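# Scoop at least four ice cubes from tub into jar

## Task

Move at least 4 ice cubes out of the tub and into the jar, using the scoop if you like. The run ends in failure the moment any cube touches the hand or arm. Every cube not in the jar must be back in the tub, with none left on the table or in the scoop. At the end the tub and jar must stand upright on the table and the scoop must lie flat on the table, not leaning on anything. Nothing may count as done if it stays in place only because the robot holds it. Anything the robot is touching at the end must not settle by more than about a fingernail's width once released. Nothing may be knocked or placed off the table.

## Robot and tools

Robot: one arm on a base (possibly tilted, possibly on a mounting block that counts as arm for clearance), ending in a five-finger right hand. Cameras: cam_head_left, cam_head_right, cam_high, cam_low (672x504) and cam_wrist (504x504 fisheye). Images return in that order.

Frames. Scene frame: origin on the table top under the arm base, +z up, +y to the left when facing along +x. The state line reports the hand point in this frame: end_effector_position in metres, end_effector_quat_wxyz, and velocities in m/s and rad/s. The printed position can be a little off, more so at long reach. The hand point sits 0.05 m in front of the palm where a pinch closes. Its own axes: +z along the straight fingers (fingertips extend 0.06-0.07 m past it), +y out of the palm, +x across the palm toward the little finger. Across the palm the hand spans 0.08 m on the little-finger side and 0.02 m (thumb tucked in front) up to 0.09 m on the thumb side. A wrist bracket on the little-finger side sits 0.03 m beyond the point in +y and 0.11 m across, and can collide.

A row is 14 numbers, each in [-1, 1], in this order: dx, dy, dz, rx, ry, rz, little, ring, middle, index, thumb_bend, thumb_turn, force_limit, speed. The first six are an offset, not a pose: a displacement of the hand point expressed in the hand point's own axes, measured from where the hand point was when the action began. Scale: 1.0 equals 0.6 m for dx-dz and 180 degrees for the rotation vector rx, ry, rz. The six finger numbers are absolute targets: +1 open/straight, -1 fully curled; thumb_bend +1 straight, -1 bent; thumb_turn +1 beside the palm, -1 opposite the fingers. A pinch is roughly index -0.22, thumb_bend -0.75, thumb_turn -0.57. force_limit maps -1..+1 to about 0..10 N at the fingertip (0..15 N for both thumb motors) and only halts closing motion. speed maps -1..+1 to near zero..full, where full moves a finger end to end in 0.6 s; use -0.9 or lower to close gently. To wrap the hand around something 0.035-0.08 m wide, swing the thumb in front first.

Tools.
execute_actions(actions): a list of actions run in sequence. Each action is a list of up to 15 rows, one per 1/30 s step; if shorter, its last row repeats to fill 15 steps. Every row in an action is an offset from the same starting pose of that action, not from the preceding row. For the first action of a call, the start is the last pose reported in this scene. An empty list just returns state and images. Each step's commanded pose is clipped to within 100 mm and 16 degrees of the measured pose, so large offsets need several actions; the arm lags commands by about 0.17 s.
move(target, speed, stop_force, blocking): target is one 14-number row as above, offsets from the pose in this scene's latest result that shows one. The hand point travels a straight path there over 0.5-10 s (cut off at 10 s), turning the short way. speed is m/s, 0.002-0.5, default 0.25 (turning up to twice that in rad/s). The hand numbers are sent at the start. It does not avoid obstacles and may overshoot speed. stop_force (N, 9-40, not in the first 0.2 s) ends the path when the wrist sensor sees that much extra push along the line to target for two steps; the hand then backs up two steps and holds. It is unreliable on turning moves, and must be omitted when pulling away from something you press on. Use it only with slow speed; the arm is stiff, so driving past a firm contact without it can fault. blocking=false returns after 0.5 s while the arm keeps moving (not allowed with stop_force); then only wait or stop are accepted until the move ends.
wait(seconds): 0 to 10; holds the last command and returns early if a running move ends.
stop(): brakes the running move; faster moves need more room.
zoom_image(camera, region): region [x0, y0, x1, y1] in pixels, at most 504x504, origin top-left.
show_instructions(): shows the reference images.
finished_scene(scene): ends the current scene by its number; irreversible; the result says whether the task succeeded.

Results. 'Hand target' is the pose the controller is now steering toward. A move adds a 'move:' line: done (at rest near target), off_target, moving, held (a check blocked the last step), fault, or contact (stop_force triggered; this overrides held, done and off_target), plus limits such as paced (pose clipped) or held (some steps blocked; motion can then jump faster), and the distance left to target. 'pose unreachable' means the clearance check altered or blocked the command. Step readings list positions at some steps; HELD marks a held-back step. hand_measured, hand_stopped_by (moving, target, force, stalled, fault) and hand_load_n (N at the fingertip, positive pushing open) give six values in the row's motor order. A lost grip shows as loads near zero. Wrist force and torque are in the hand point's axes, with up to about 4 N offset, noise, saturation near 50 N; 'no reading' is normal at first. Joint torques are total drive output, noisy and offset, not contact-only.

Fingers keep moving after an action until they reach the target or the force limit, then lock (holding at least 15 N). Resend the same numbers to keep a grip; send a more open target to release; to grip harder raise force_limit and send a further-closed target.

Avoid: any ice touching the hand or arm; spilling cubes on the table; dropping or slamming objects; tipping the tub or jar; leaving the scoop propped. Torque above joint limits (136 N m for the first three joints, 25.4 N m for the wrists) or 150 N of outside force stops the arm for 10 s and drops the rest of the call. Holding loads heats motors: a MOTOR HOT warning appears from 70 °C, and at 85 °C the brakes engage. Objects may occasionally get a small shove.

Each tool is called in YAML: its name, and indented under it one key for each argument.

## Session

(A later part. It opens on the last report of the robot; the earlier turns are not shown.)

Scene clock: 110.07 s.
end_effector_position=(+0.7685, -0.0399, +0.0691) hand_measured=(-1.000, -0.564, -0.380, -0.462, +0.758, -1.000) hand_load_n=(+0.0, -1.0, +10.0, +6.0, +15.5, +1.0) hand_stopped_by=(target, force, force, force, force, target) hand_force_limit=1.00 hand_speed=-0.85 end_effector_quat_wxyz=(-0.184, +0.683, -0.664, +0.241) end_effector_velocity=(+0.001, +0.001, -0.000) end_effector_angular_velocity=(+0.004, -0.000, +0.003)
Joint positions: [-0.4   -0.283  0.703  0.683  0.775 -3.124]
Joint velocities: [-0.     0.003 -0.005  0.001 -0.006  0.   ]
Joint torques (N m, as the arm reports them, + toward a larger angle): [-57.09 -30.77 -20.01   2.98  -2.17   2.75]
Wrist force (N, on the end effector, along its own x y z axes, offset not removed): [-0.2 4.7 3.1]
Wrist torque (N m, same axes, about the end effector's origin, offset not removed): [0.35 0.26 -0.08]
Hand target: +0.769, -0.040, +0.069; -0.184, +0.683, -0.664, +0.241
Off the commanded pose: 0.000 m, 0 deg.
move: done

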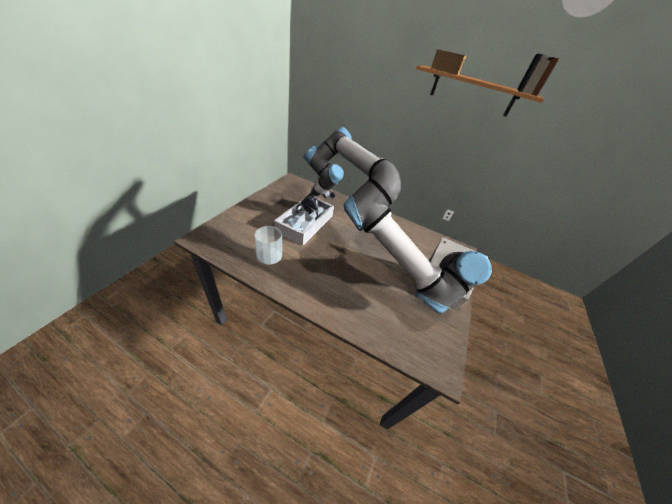

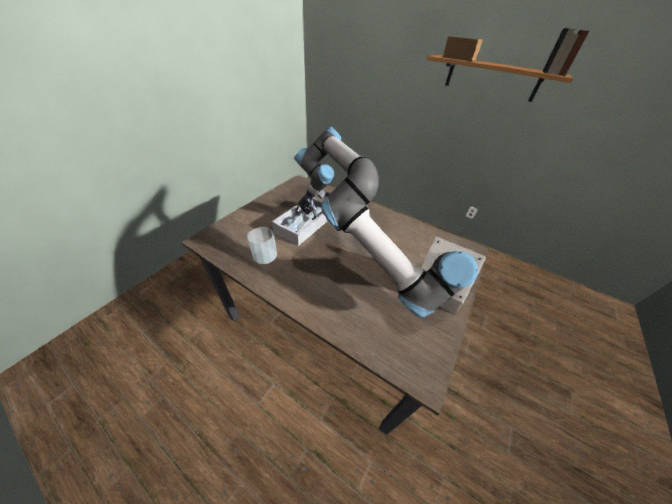

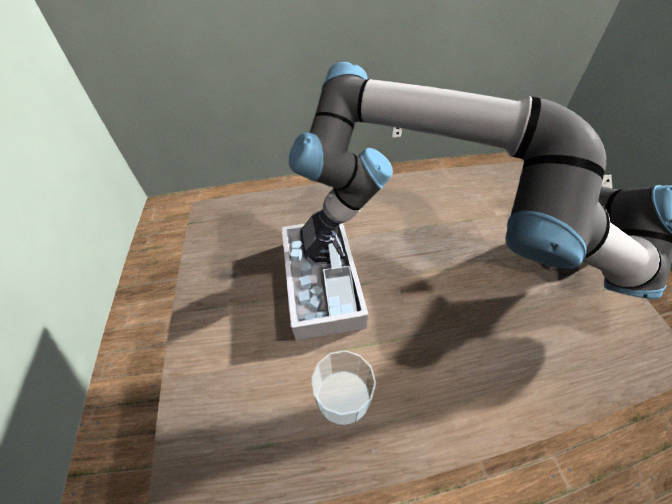

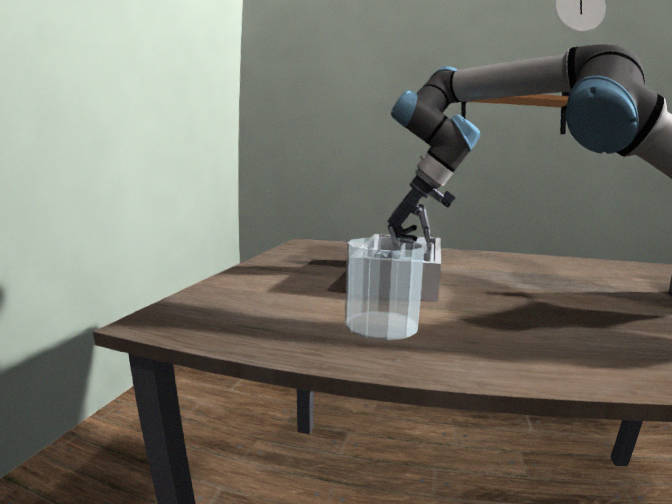

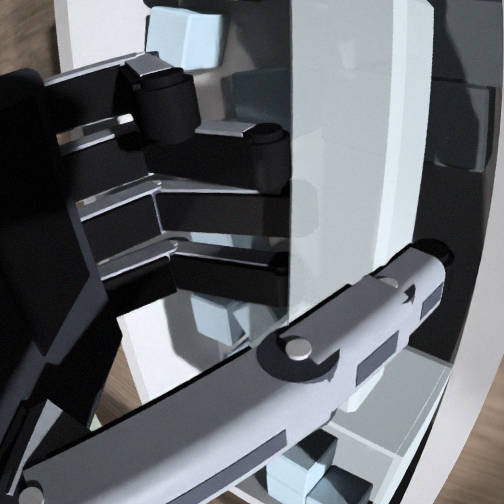

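Three aboard.

move:
  target: [-0.003,0,0,0,-0.055,0.038,-1,-1,-0.98,-1,-0.98,-1,1,-0.85]
  speed: 0.03

zoom_image:
  camera: "cam_high"
  region: [230,150,430,350]

Scene clock: 119.83 s.
end_effector_position=(+0.7685, -0.0381, +0.0689) hand_measured=(-1.000, -0.564, -0.380, -0.462, +0.758, -1.000) hand_load_n=(+0.0, -0.5, +9.5, +6.0, +15.5, +0.5) hand_stopped_by=(target, force, force, force, force, target) hand_force_limit=1.00 hand_speed=-0.85 end_effector_quat_wxyz=(-0.255, +0.661, -0.685, +0.170) end_effector_velocity=(-0.000, -0.001, -0.001) end_effector_angular_velocity=(+0.006, +0.001, -0.001)
Joint positions: [-0.439 -0.189  0.616  0.702  0.587 -3.048]
Joint velocities: [-0.001  0.005 -0.004  0.001 -0.005  0.002]
Joint torques (N m, as the arm reports them, + toward a larger angle): [-56.22 -31.13 -21.26   3.23  -2.61   2.58]
Wrist force (N, on the end effector, along its own x y z axes, offset not removed): [2.5 4.7 1.5]
Wrist torque (N m, same axes, about the end effector's origin, offset not removed): [0.47 -0.44 0.14]
Hand target: +0.768, -0.038, +0.069; -0.255, +0.661, -0.685, +0.170
Off the commanded pose: 0.000 m, 0 deg.
move: done

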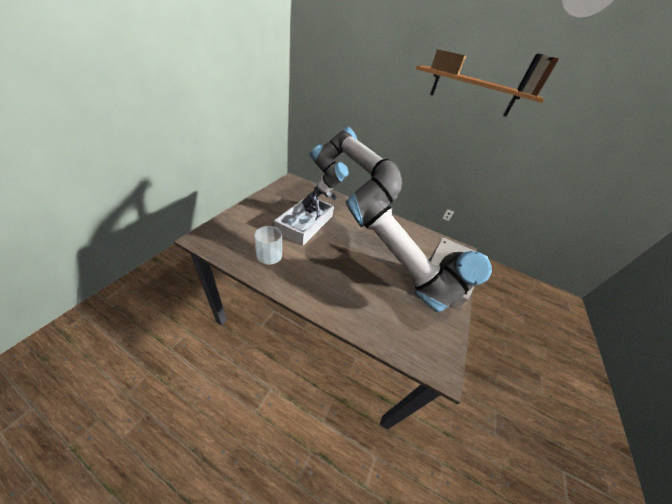

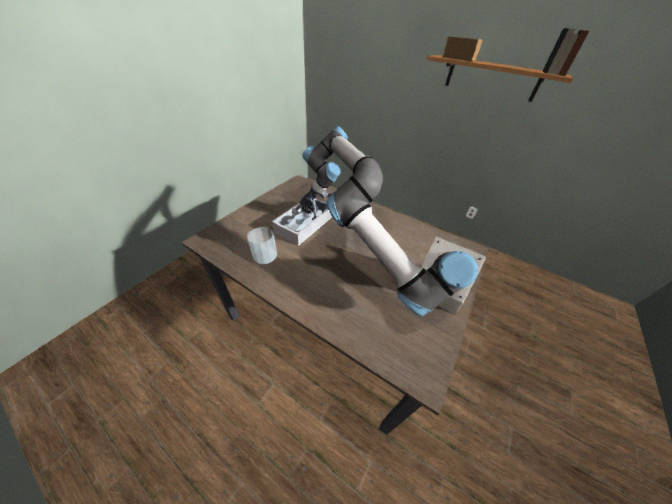

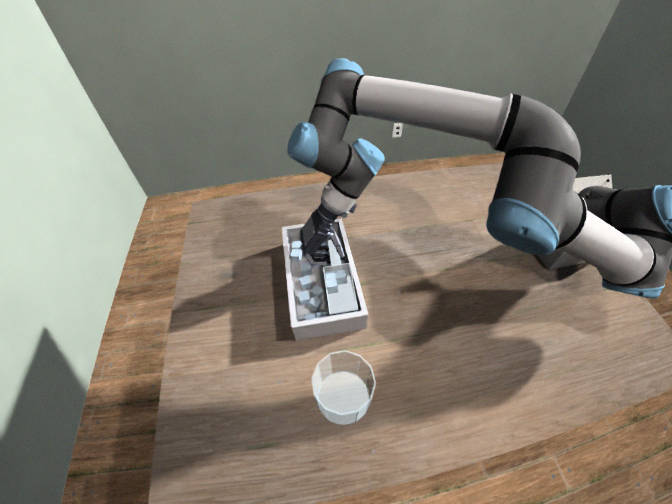

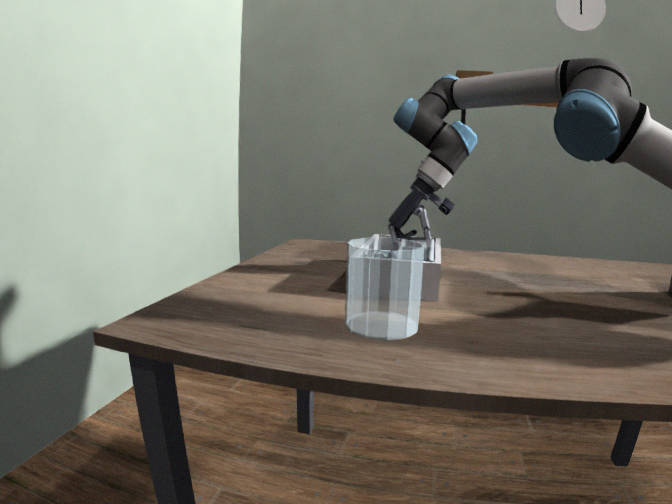

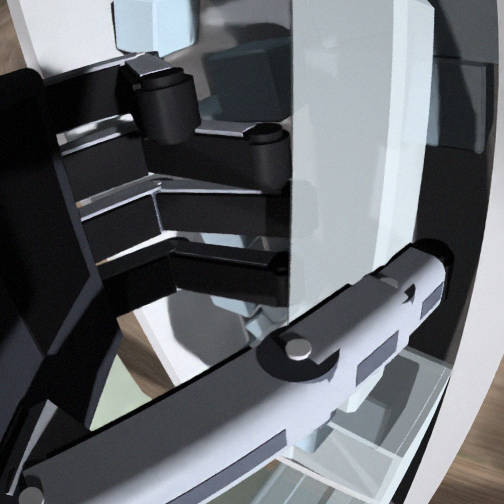

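Region (230, 150, 430, 350) of cam_high's 672x504 image, scaled by 2.520, with more detail than that image has.

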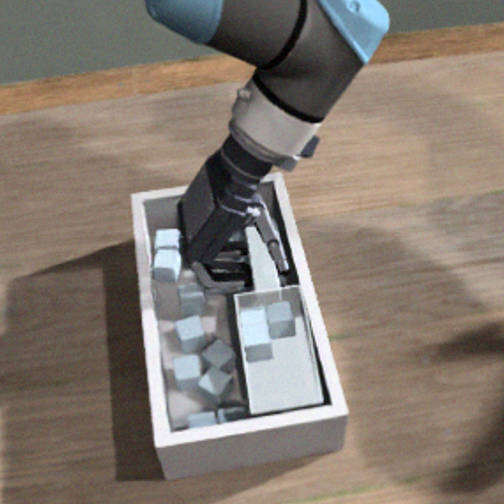

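move:
  target: [-0.06,-0.11,-0.158,0.05,-0.018,0.013,-1,-1,-0.98,-1,-0.98,-1,1,-0.85]
  speed: 0.05

Scene clock: 127.37 s.
end_effector_position=(+0.7681, -0.0170, +0.1880) hand_measured=(-1.000, -0.564, -0.380, -0.462, +0.758, -1.000) hand_load_n=(+0.0, +0.0, +9.5, +6.0, +15.5, +0.5) hand_stopped_by=(target, force, force, force, force, target) hand_force_limit=1.00 hand_speed=-0.85 end_effector_quat_wxyz=(-0.328, +0.629, -0.676, +0.199) end_effector_velocity=(-0.000, +0.001, +0.001) end_effector_angular_velocity=(+0.003, -0.001, +0.000)
Joint positions: [-0.546 -0.397  0.816  0.549  0.502 -2.916]
Joint velocities: [-0.    -0.002  0.003 -0.003 -0.003  0.004]
Joint torques (N m, as the arm reports them, + toward a larger angle): [-53.2  -55.95  -5.73  -1.49  -2.64   2.76]
Wrist force (N, on the end effector, along its own x y z axes, offset not removed): [0.2 2.7 2.2]
Wrist torque (N m, same axes, about the end effector's origin, offset not removed): [0.20 0.00 -0.10]
Hand target: +0.768, -0.017, +0.188; -0.328, +0.629, -0.676, +0.199
Off the commanded pose: 0.000 m, 0 deg.
move: done

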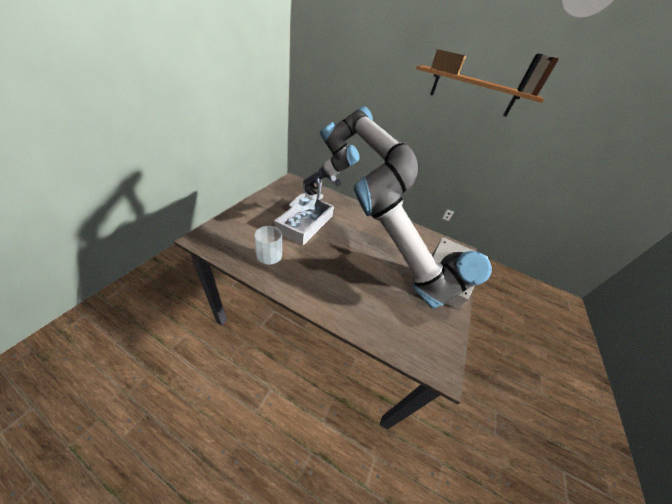

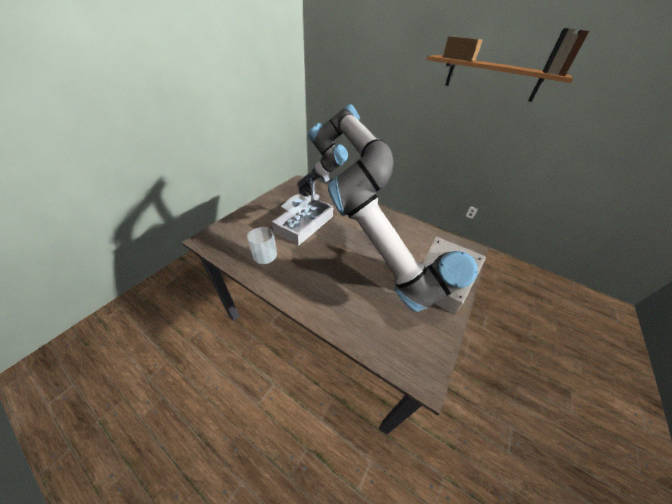

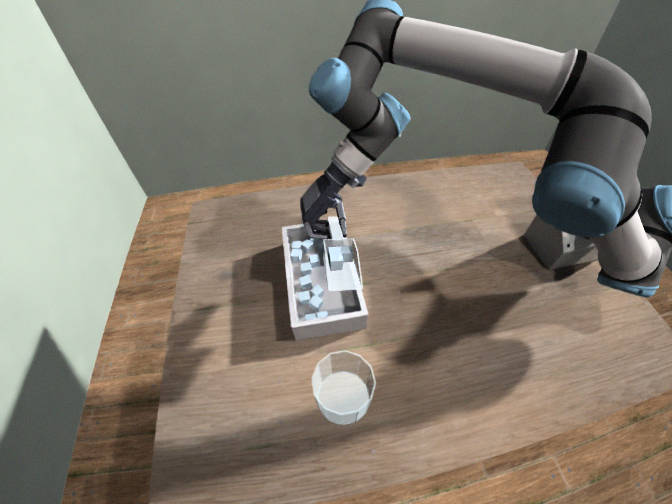

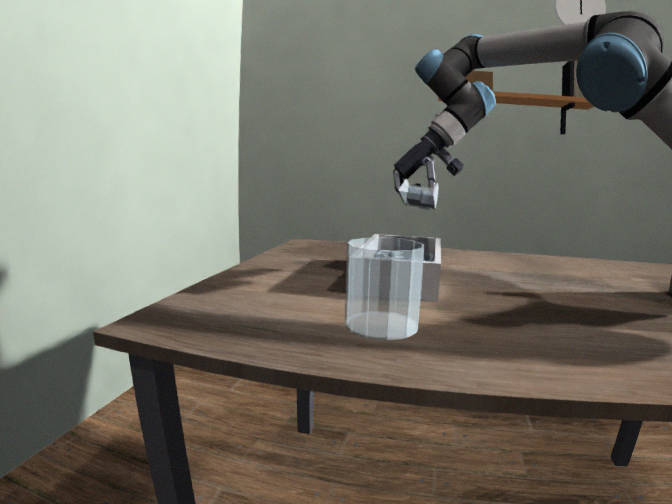

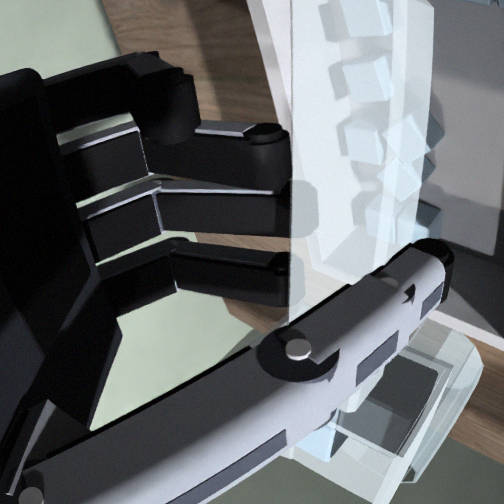

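move:
  target: [-0.228,-0.012,0.074,0,0,0,-1,-1,-0.98,-1,-0.98,-1,1,-0.85]
  speed: 0.05

Scene clock: 138.87 s.
end_effector_position=(+0.8032, +0.1228, +0.1882) hand_measured=(-1.000, -0.564, -0.380, -0.462, +0.758, -1.000) hand_load_n=(+0.0, -0.5, +9.0, +6.0, +15.5, +0.5) hand_stopped_by=(target, force, force, force, force, target) hand_force_limit=1.00 hand_speed=-0.85 end_effector_quat_wxyz=(-0.328, +0.629, -0.676, +0.199) end_effector_velocity=(-0.000, +0.001, -0.001) end_effector_angular_velocity=(+0.001, +0.002, -0.002)
Joint positions: [-0.392 -0.539  0.796  0.518  0.602 -2.69 ]
Joint velocities: [ 0.002  0.    -0.     0.001  0.001  0.002]
Joint torques (N m, as the arm reports them, + toward a larger angle): [-38.18 -52.93 -19.91   2.68   2.6    2.75]
Wrist force (N, on the end effector, along its own x y z axes, offset not removed): [1.1 1.7 0.5]
Wrist torque (N m, same axes, about the end effector's origin, offset not removed): [0.26 -0.04 0.05]
Hand target: +0.803, +0.123, +0.188; -0.328, +0.629, -0.676, +0.199
Off the commanded pose: 0.000 m, 0 deg.
move: done

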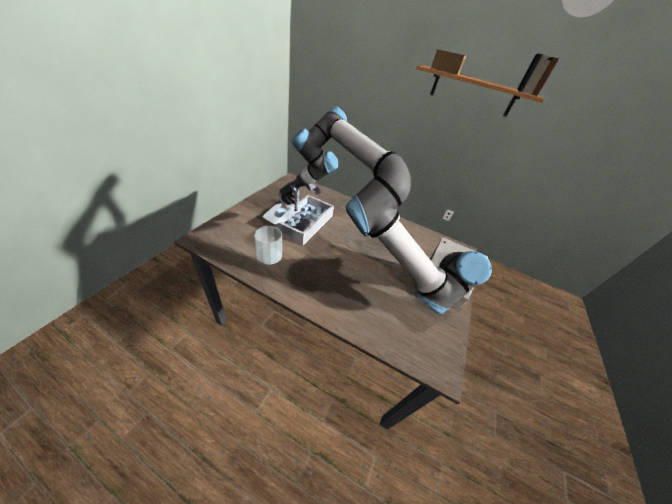

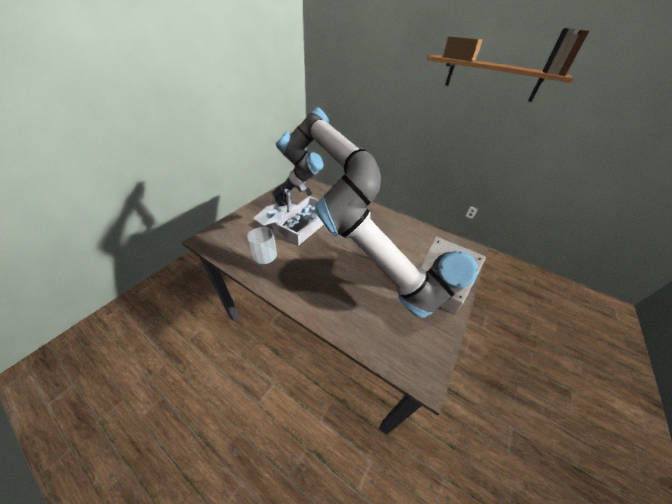

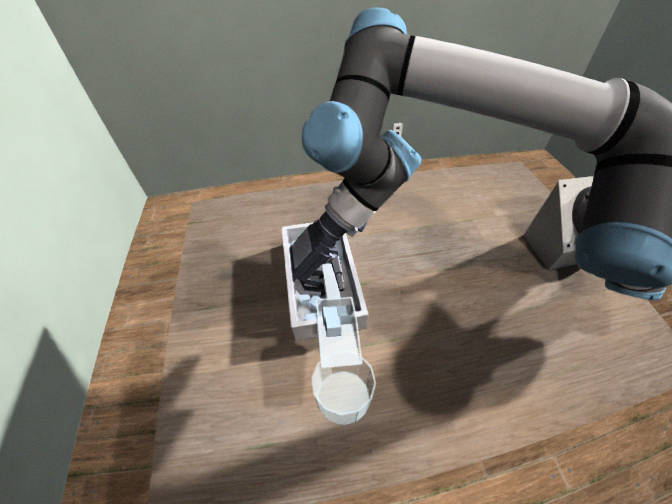

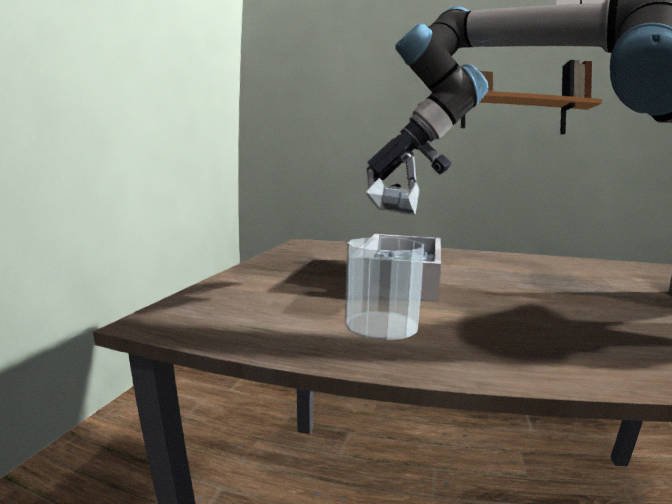

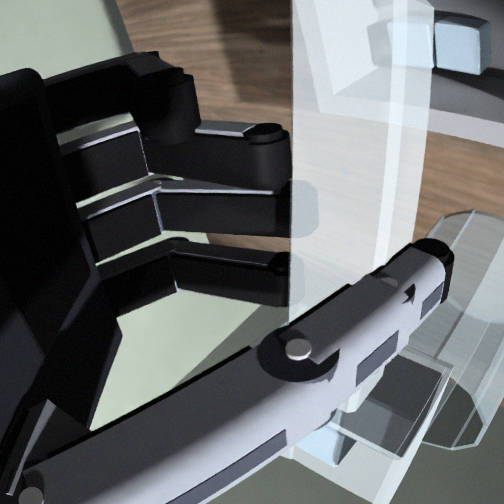

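move:
  target: [-0.02,0.003,0.003,0,0.09,-0.087,-1,-1,-0.98,-1,-0.98,-1,1,-0.85]
  speed: 0.08

Scene clock: 145.10 s.
end_effector_position=(+0.8030, +0.1351, +0.1881) hand_measured=(-1.000, -0.564, -0.380, -0.462, +0.758, -1.000) hand_load_n=(+0.0, -0.5, +9.0, +6.0, +15.5, +0.5) hand_stopped_by=(target, force, force, force, force, target) hand_force_limit=1.00 hand_speed=-0.85 end_effector_quat_wxyz=(-0.200, +0.681, -0.623, +0.328) end_effector_velocity=(-0.000, +0.000, -0.001) end_effector_angular_velocity=(-0.006, +0.001, -0.000)
Joint positions: [-0.306 -0.61   0.739  0.705  0.929 -2.966]
Joint velocities: [ 0.002 -0.    -0.001  0.003  0.005 -0.004]
Joint torques (N m, as the arm reports them, + toward a larger angle): [-38.39 -51.35 -19.61   2.63   2.78  -2.74]
Wrist force (N, on the end effector, along its own x y z axes, offset not removed): [1.3 2.7 1.1]
Wrist torque (N m, same axes, about the end effector's origin, offset not removed): [0.29 -0.21 0.13]
Hand target: +0.803, +0.135, +0.188; -0.200, +0.681, -0.623, +0.328
Off the commanded pose: 0.000 m, 0 deg.
move: done

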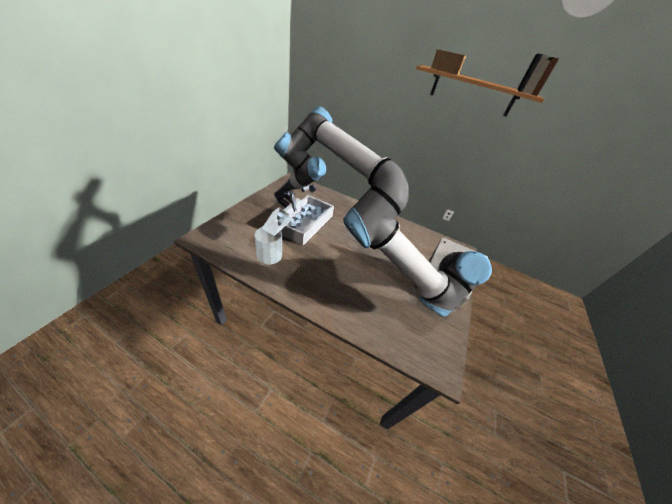

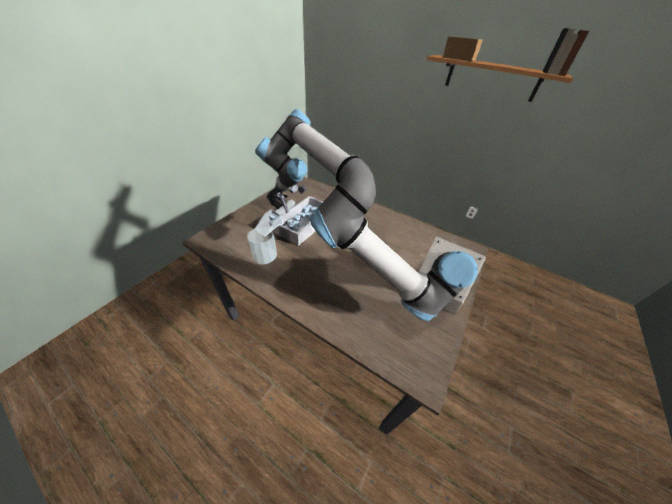

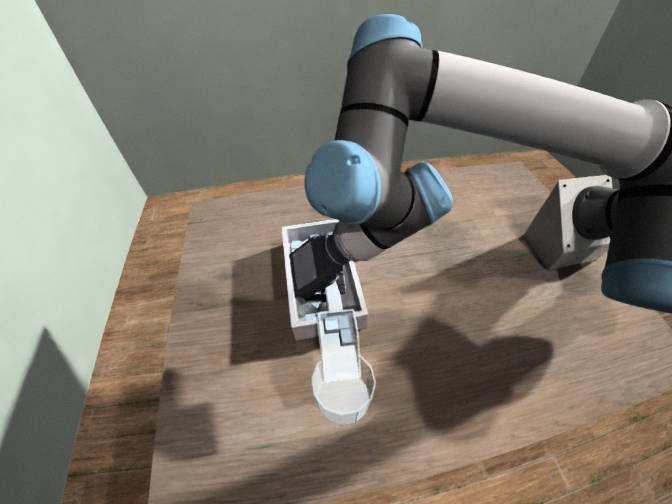

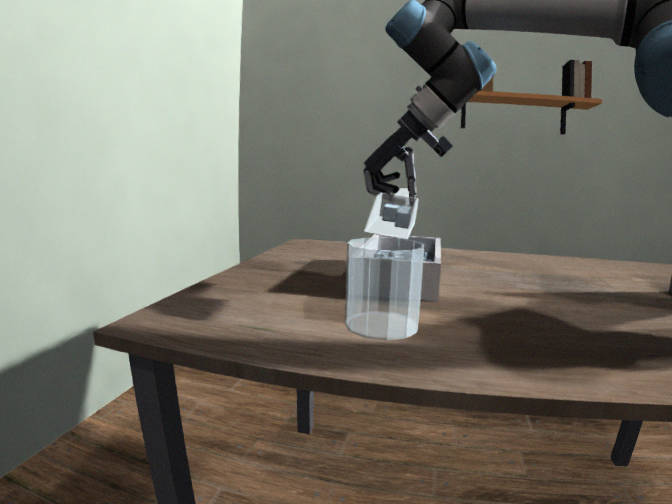

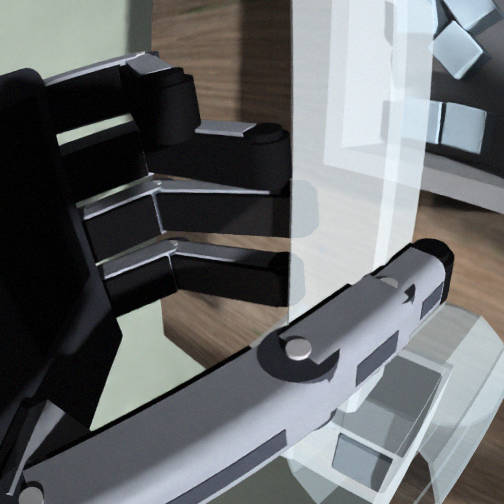

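Stuck; tilt 13.5° more while raising the hand 3 cm, removing roll.

move:
  target: [0,-0.036,-0.036,-0.05,0.057,-0.048,-1,-1,-0.98,-1,-0.98,-1,1,-0.85]
  speed: 0.06

Scene clock: 151.60 s.
end_effector_position=(+0.8024, +0.1409, +0.2176) hand_measured=(-1.000, -0.564, -0.380, -0.462, +0.758, -1.000) hand_load_n=(+0.0, +0.0, +9.5, +5.5, +15.5, +0.5) hand_stopped_by=(target, force, force, force, force, target) hand_force_limit=1.00 hand_speed=-0.85 end_effector_quat_wxyz=(-0.070, +0.706, -0.608, +0.356) end_effector_velocity=(+0.001, +0.000, +0.002) end_effector_angular_velocity=(-0.006, -0.003, +0.001)
Joint positions: [-0.264 -0.331  0.041  1.287  1.122 -3.172]
Joint velocities: [-0.     0.042 -0.093  0.047  0.004 -0.002]
Joint torques (N m, as the arm reports them, + toward a larger angle): [-40.48 -28.82 -14.69   2.87   2.98  -2.63]
Wrist force (N, on the end effector, along its own x y z axes, offset not removed): [0.0 1.7 2.8]
Wrist torque (N m, same axes, about the end effector's origin, offset not removed): [-0.01 -0.06 0.05]
Hand target: +0.803, +0.141, +0.218; -0.070, +0.706, -0.608, +0.356
Off the commanded pose: 0.001 m, 1 deg.
elbow stopped short: the move would have taken joint 3 (elbow) straighter than the controller allows; a more bent joint 3 avoids this.
move: done

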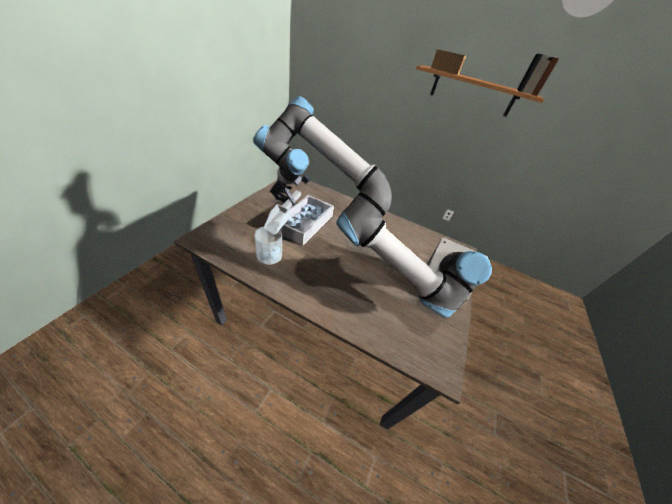

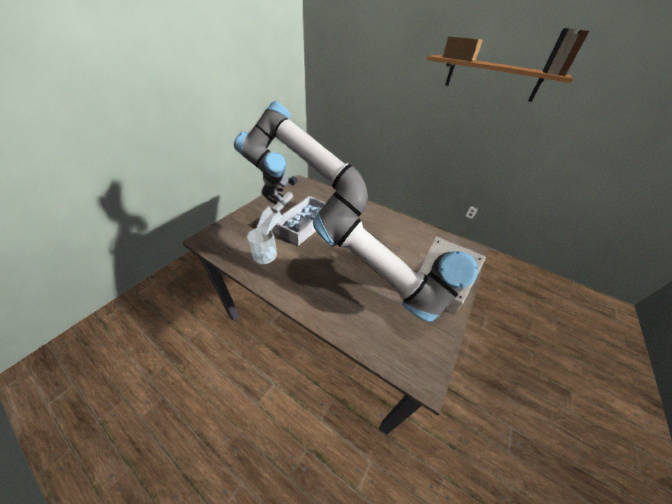

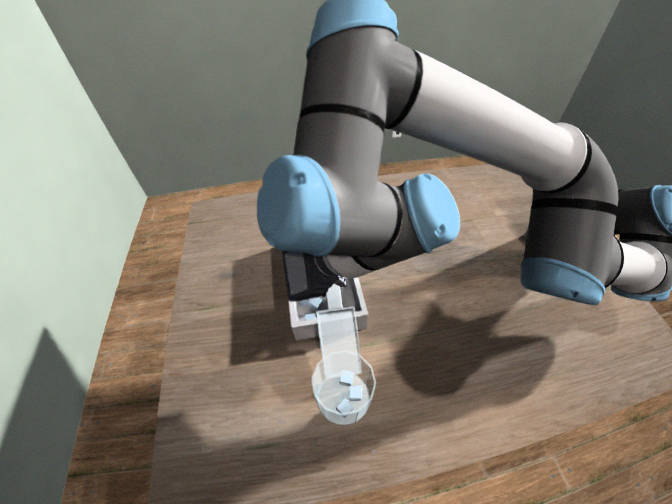

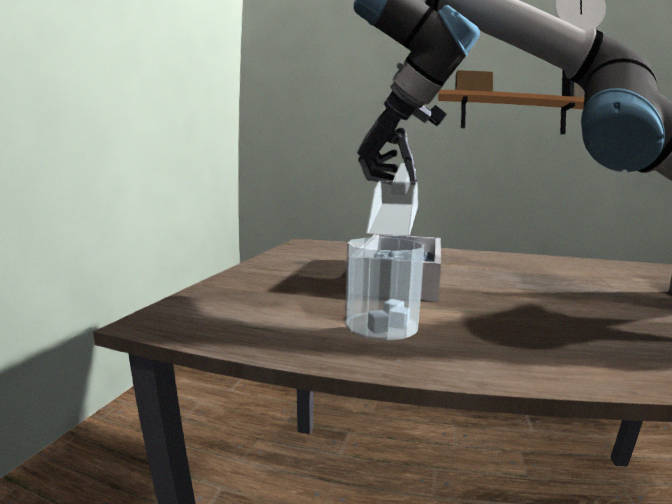

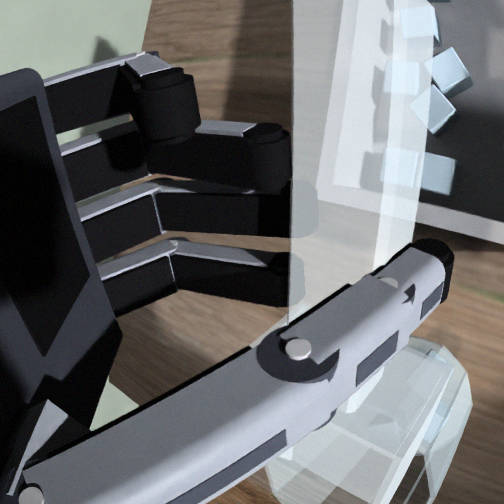

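move:
  target: [0.151,0.067,0.04,0,0,0,-1,-1,-0.98,-1,-0.98,-1,1,-0.85]
  speed: 0.06

move:
  target: [0.197,0.128,0.215,0,0,0,-1,-1,-0.98,-1,-0.98,-1,1,-0.85]
  speed: 0.08

zoom_image:
  camera: "cam_high"
  region: [230,150,430,350]

Scene clock: 163.73 s.
end_effector_position=(+0.7848, +0.0405, +0.2164) hand_measured=(-1.000, -0.564, -0.380, -0.462, +0.758, -1.000) hand_load_n=(+0.0, +0.0, +9.5, +5.5, +15.5, +0.5) hand_stopped_by=(target, force, force, force, force, target) hand_force_limit=1.00 hand_speed=-0.85 end_effector_quat_wxyz=(-0.070, +0.706, -0.608, +0.356) end_effector_velocity=(-0.000, -0.002, +0.001) end_effector_angular_velocity=(-0.001, -0.002, -0.002)
Joint positions: [-0.368 -0.464  0.504  1.003  1.068 -3.273]
Joint velocities: [-0.003 -0.     0.003 -0.002  0.001 -0.001]
Joint torques (N m, as the arm reports them, + toward a larger angle): [-55.32 -54.16  -5.77  -1.44  -1.86  -2.86]
Wrist force (N, on the end effector, along its own x y z axes, offset not removed): [0.7 2.3 3.7]
Wrist torque (N m, same axes, about the end effector's origin, offset not removed): [-0.06 -0.16 0.24]
Hand target: +0.785, +0.040, +0.216; -0.070, +0.706, -0.608, +0.356
Off the commanded pose: 0.000 m, 0 deg.
move: done

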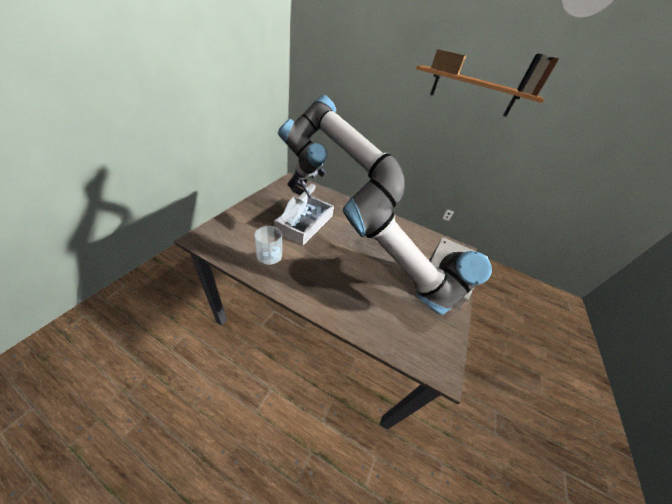

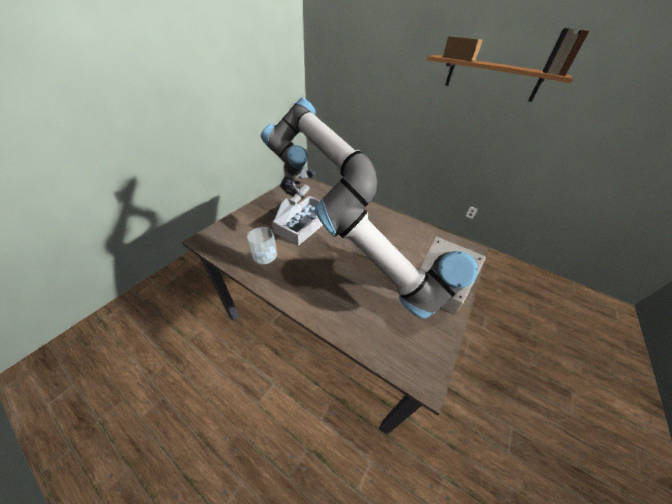

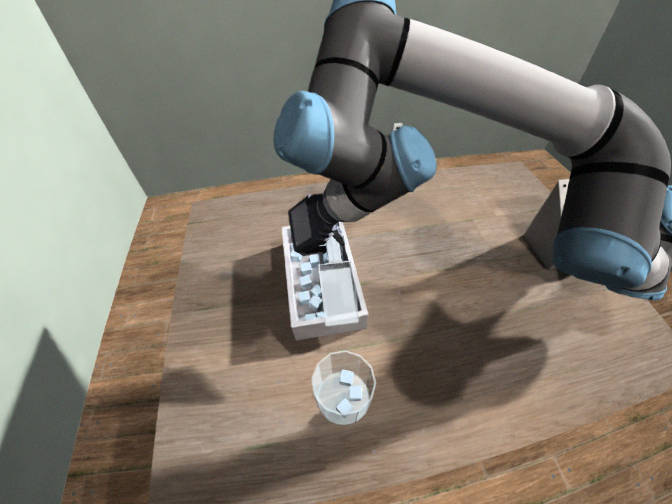

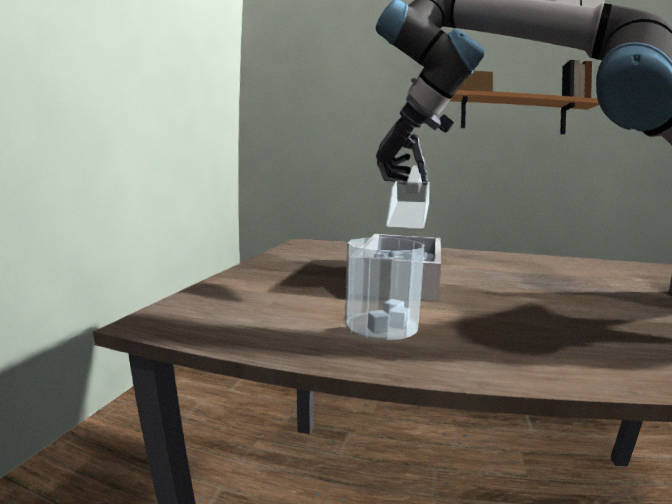

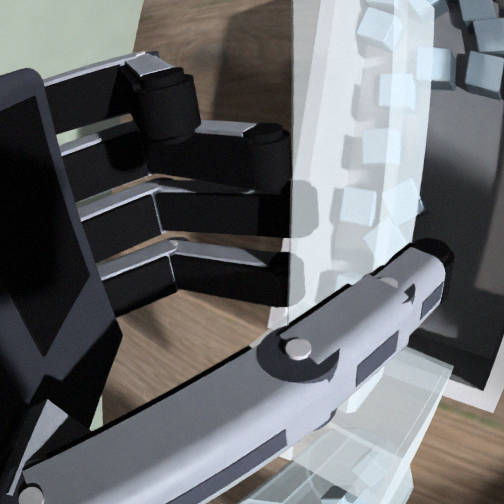

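Scene clock: 166.50 s.
end_effector_position=(+0.7992, -0.1292, +0.1298) hand_measured=(-1.000, -0.564, -0.380, -0.462, +0.758, -1.000) hand_load_n=(+0.0, +0.0, +9.5, +5.5, +15.5, +0.5) hand_stopped_by=(target, force, force, force, force, target) hand_force_limit=1.00 hand_speed=-0.85 end_effector_quat_wxyz=(-0.070, +0.706, -0.608, +0.356) end_effector_velocity=(+0.001, -0.001, -0.001) end_effector_angular_velocity=(-0.001, +0.000, +0.001)
Joint positions: [-0.437 -0.177  0.395  0.86   1.034 -3.341]
Joint velocities: [ 0.001  0.007 -0.011  0.005  0.    -0.001]
Joint torques (N m, as the arm reports them, + toward a larger angle): [-57.69 -33.7  -19.95   2.96  -1.93  -2.69]
Wrist force (N, on the end effector, along its own x y z axes, offset not removed): [-1.0 3.1 1.5]
Wrist torque (N m, same axes, about the end effector's origin, offset not removed): [0.31 0.05 0.02]
Hand target: +0.799, -0.129, +0.130; -0.070, +0.706, -0.608, +0.356
Off the commanded pose: 0.000 m, 0 deg.
move: done

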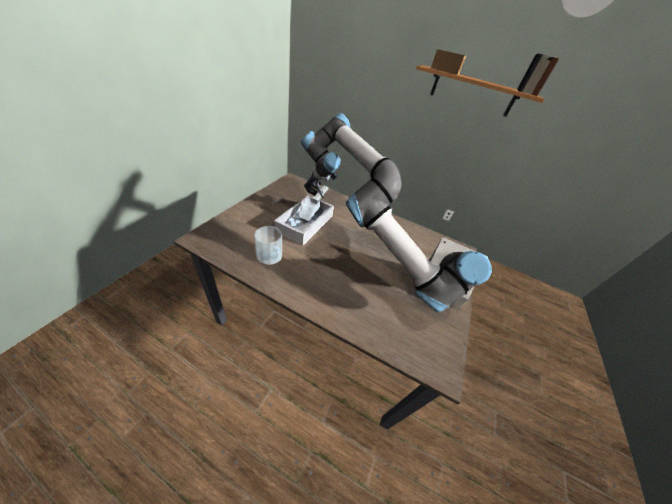

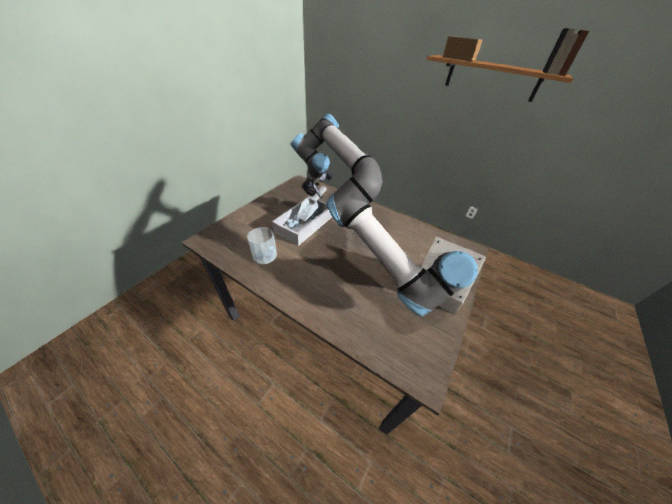

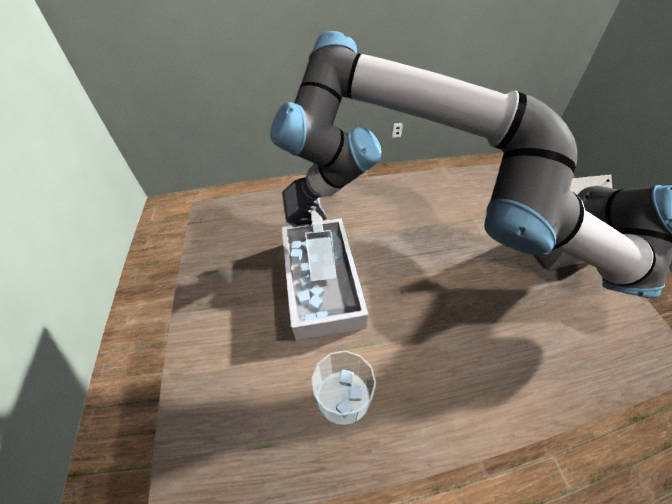

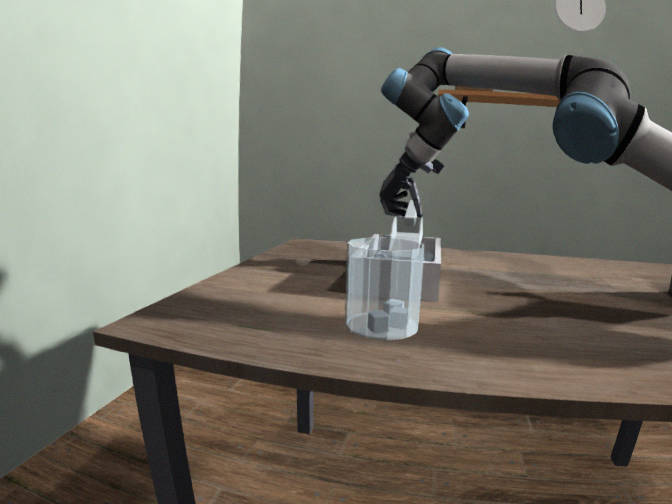

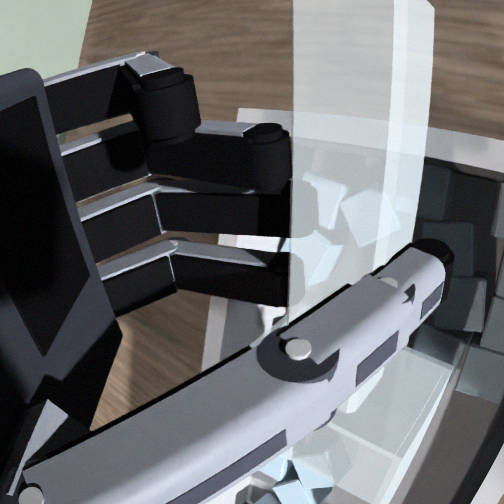

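Region (230, 150, 430, 350) of cam_high's 672x504 image, scaled by 2.520, with more detail than that image has.

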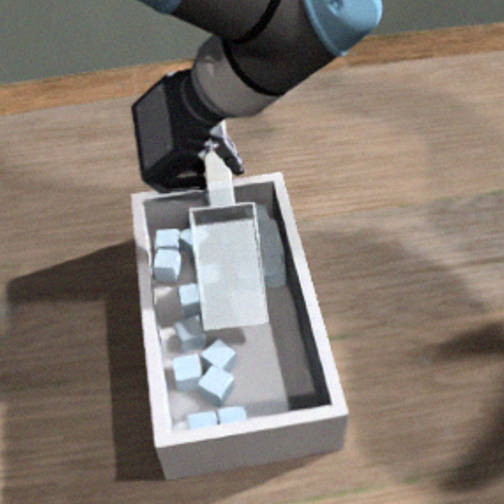

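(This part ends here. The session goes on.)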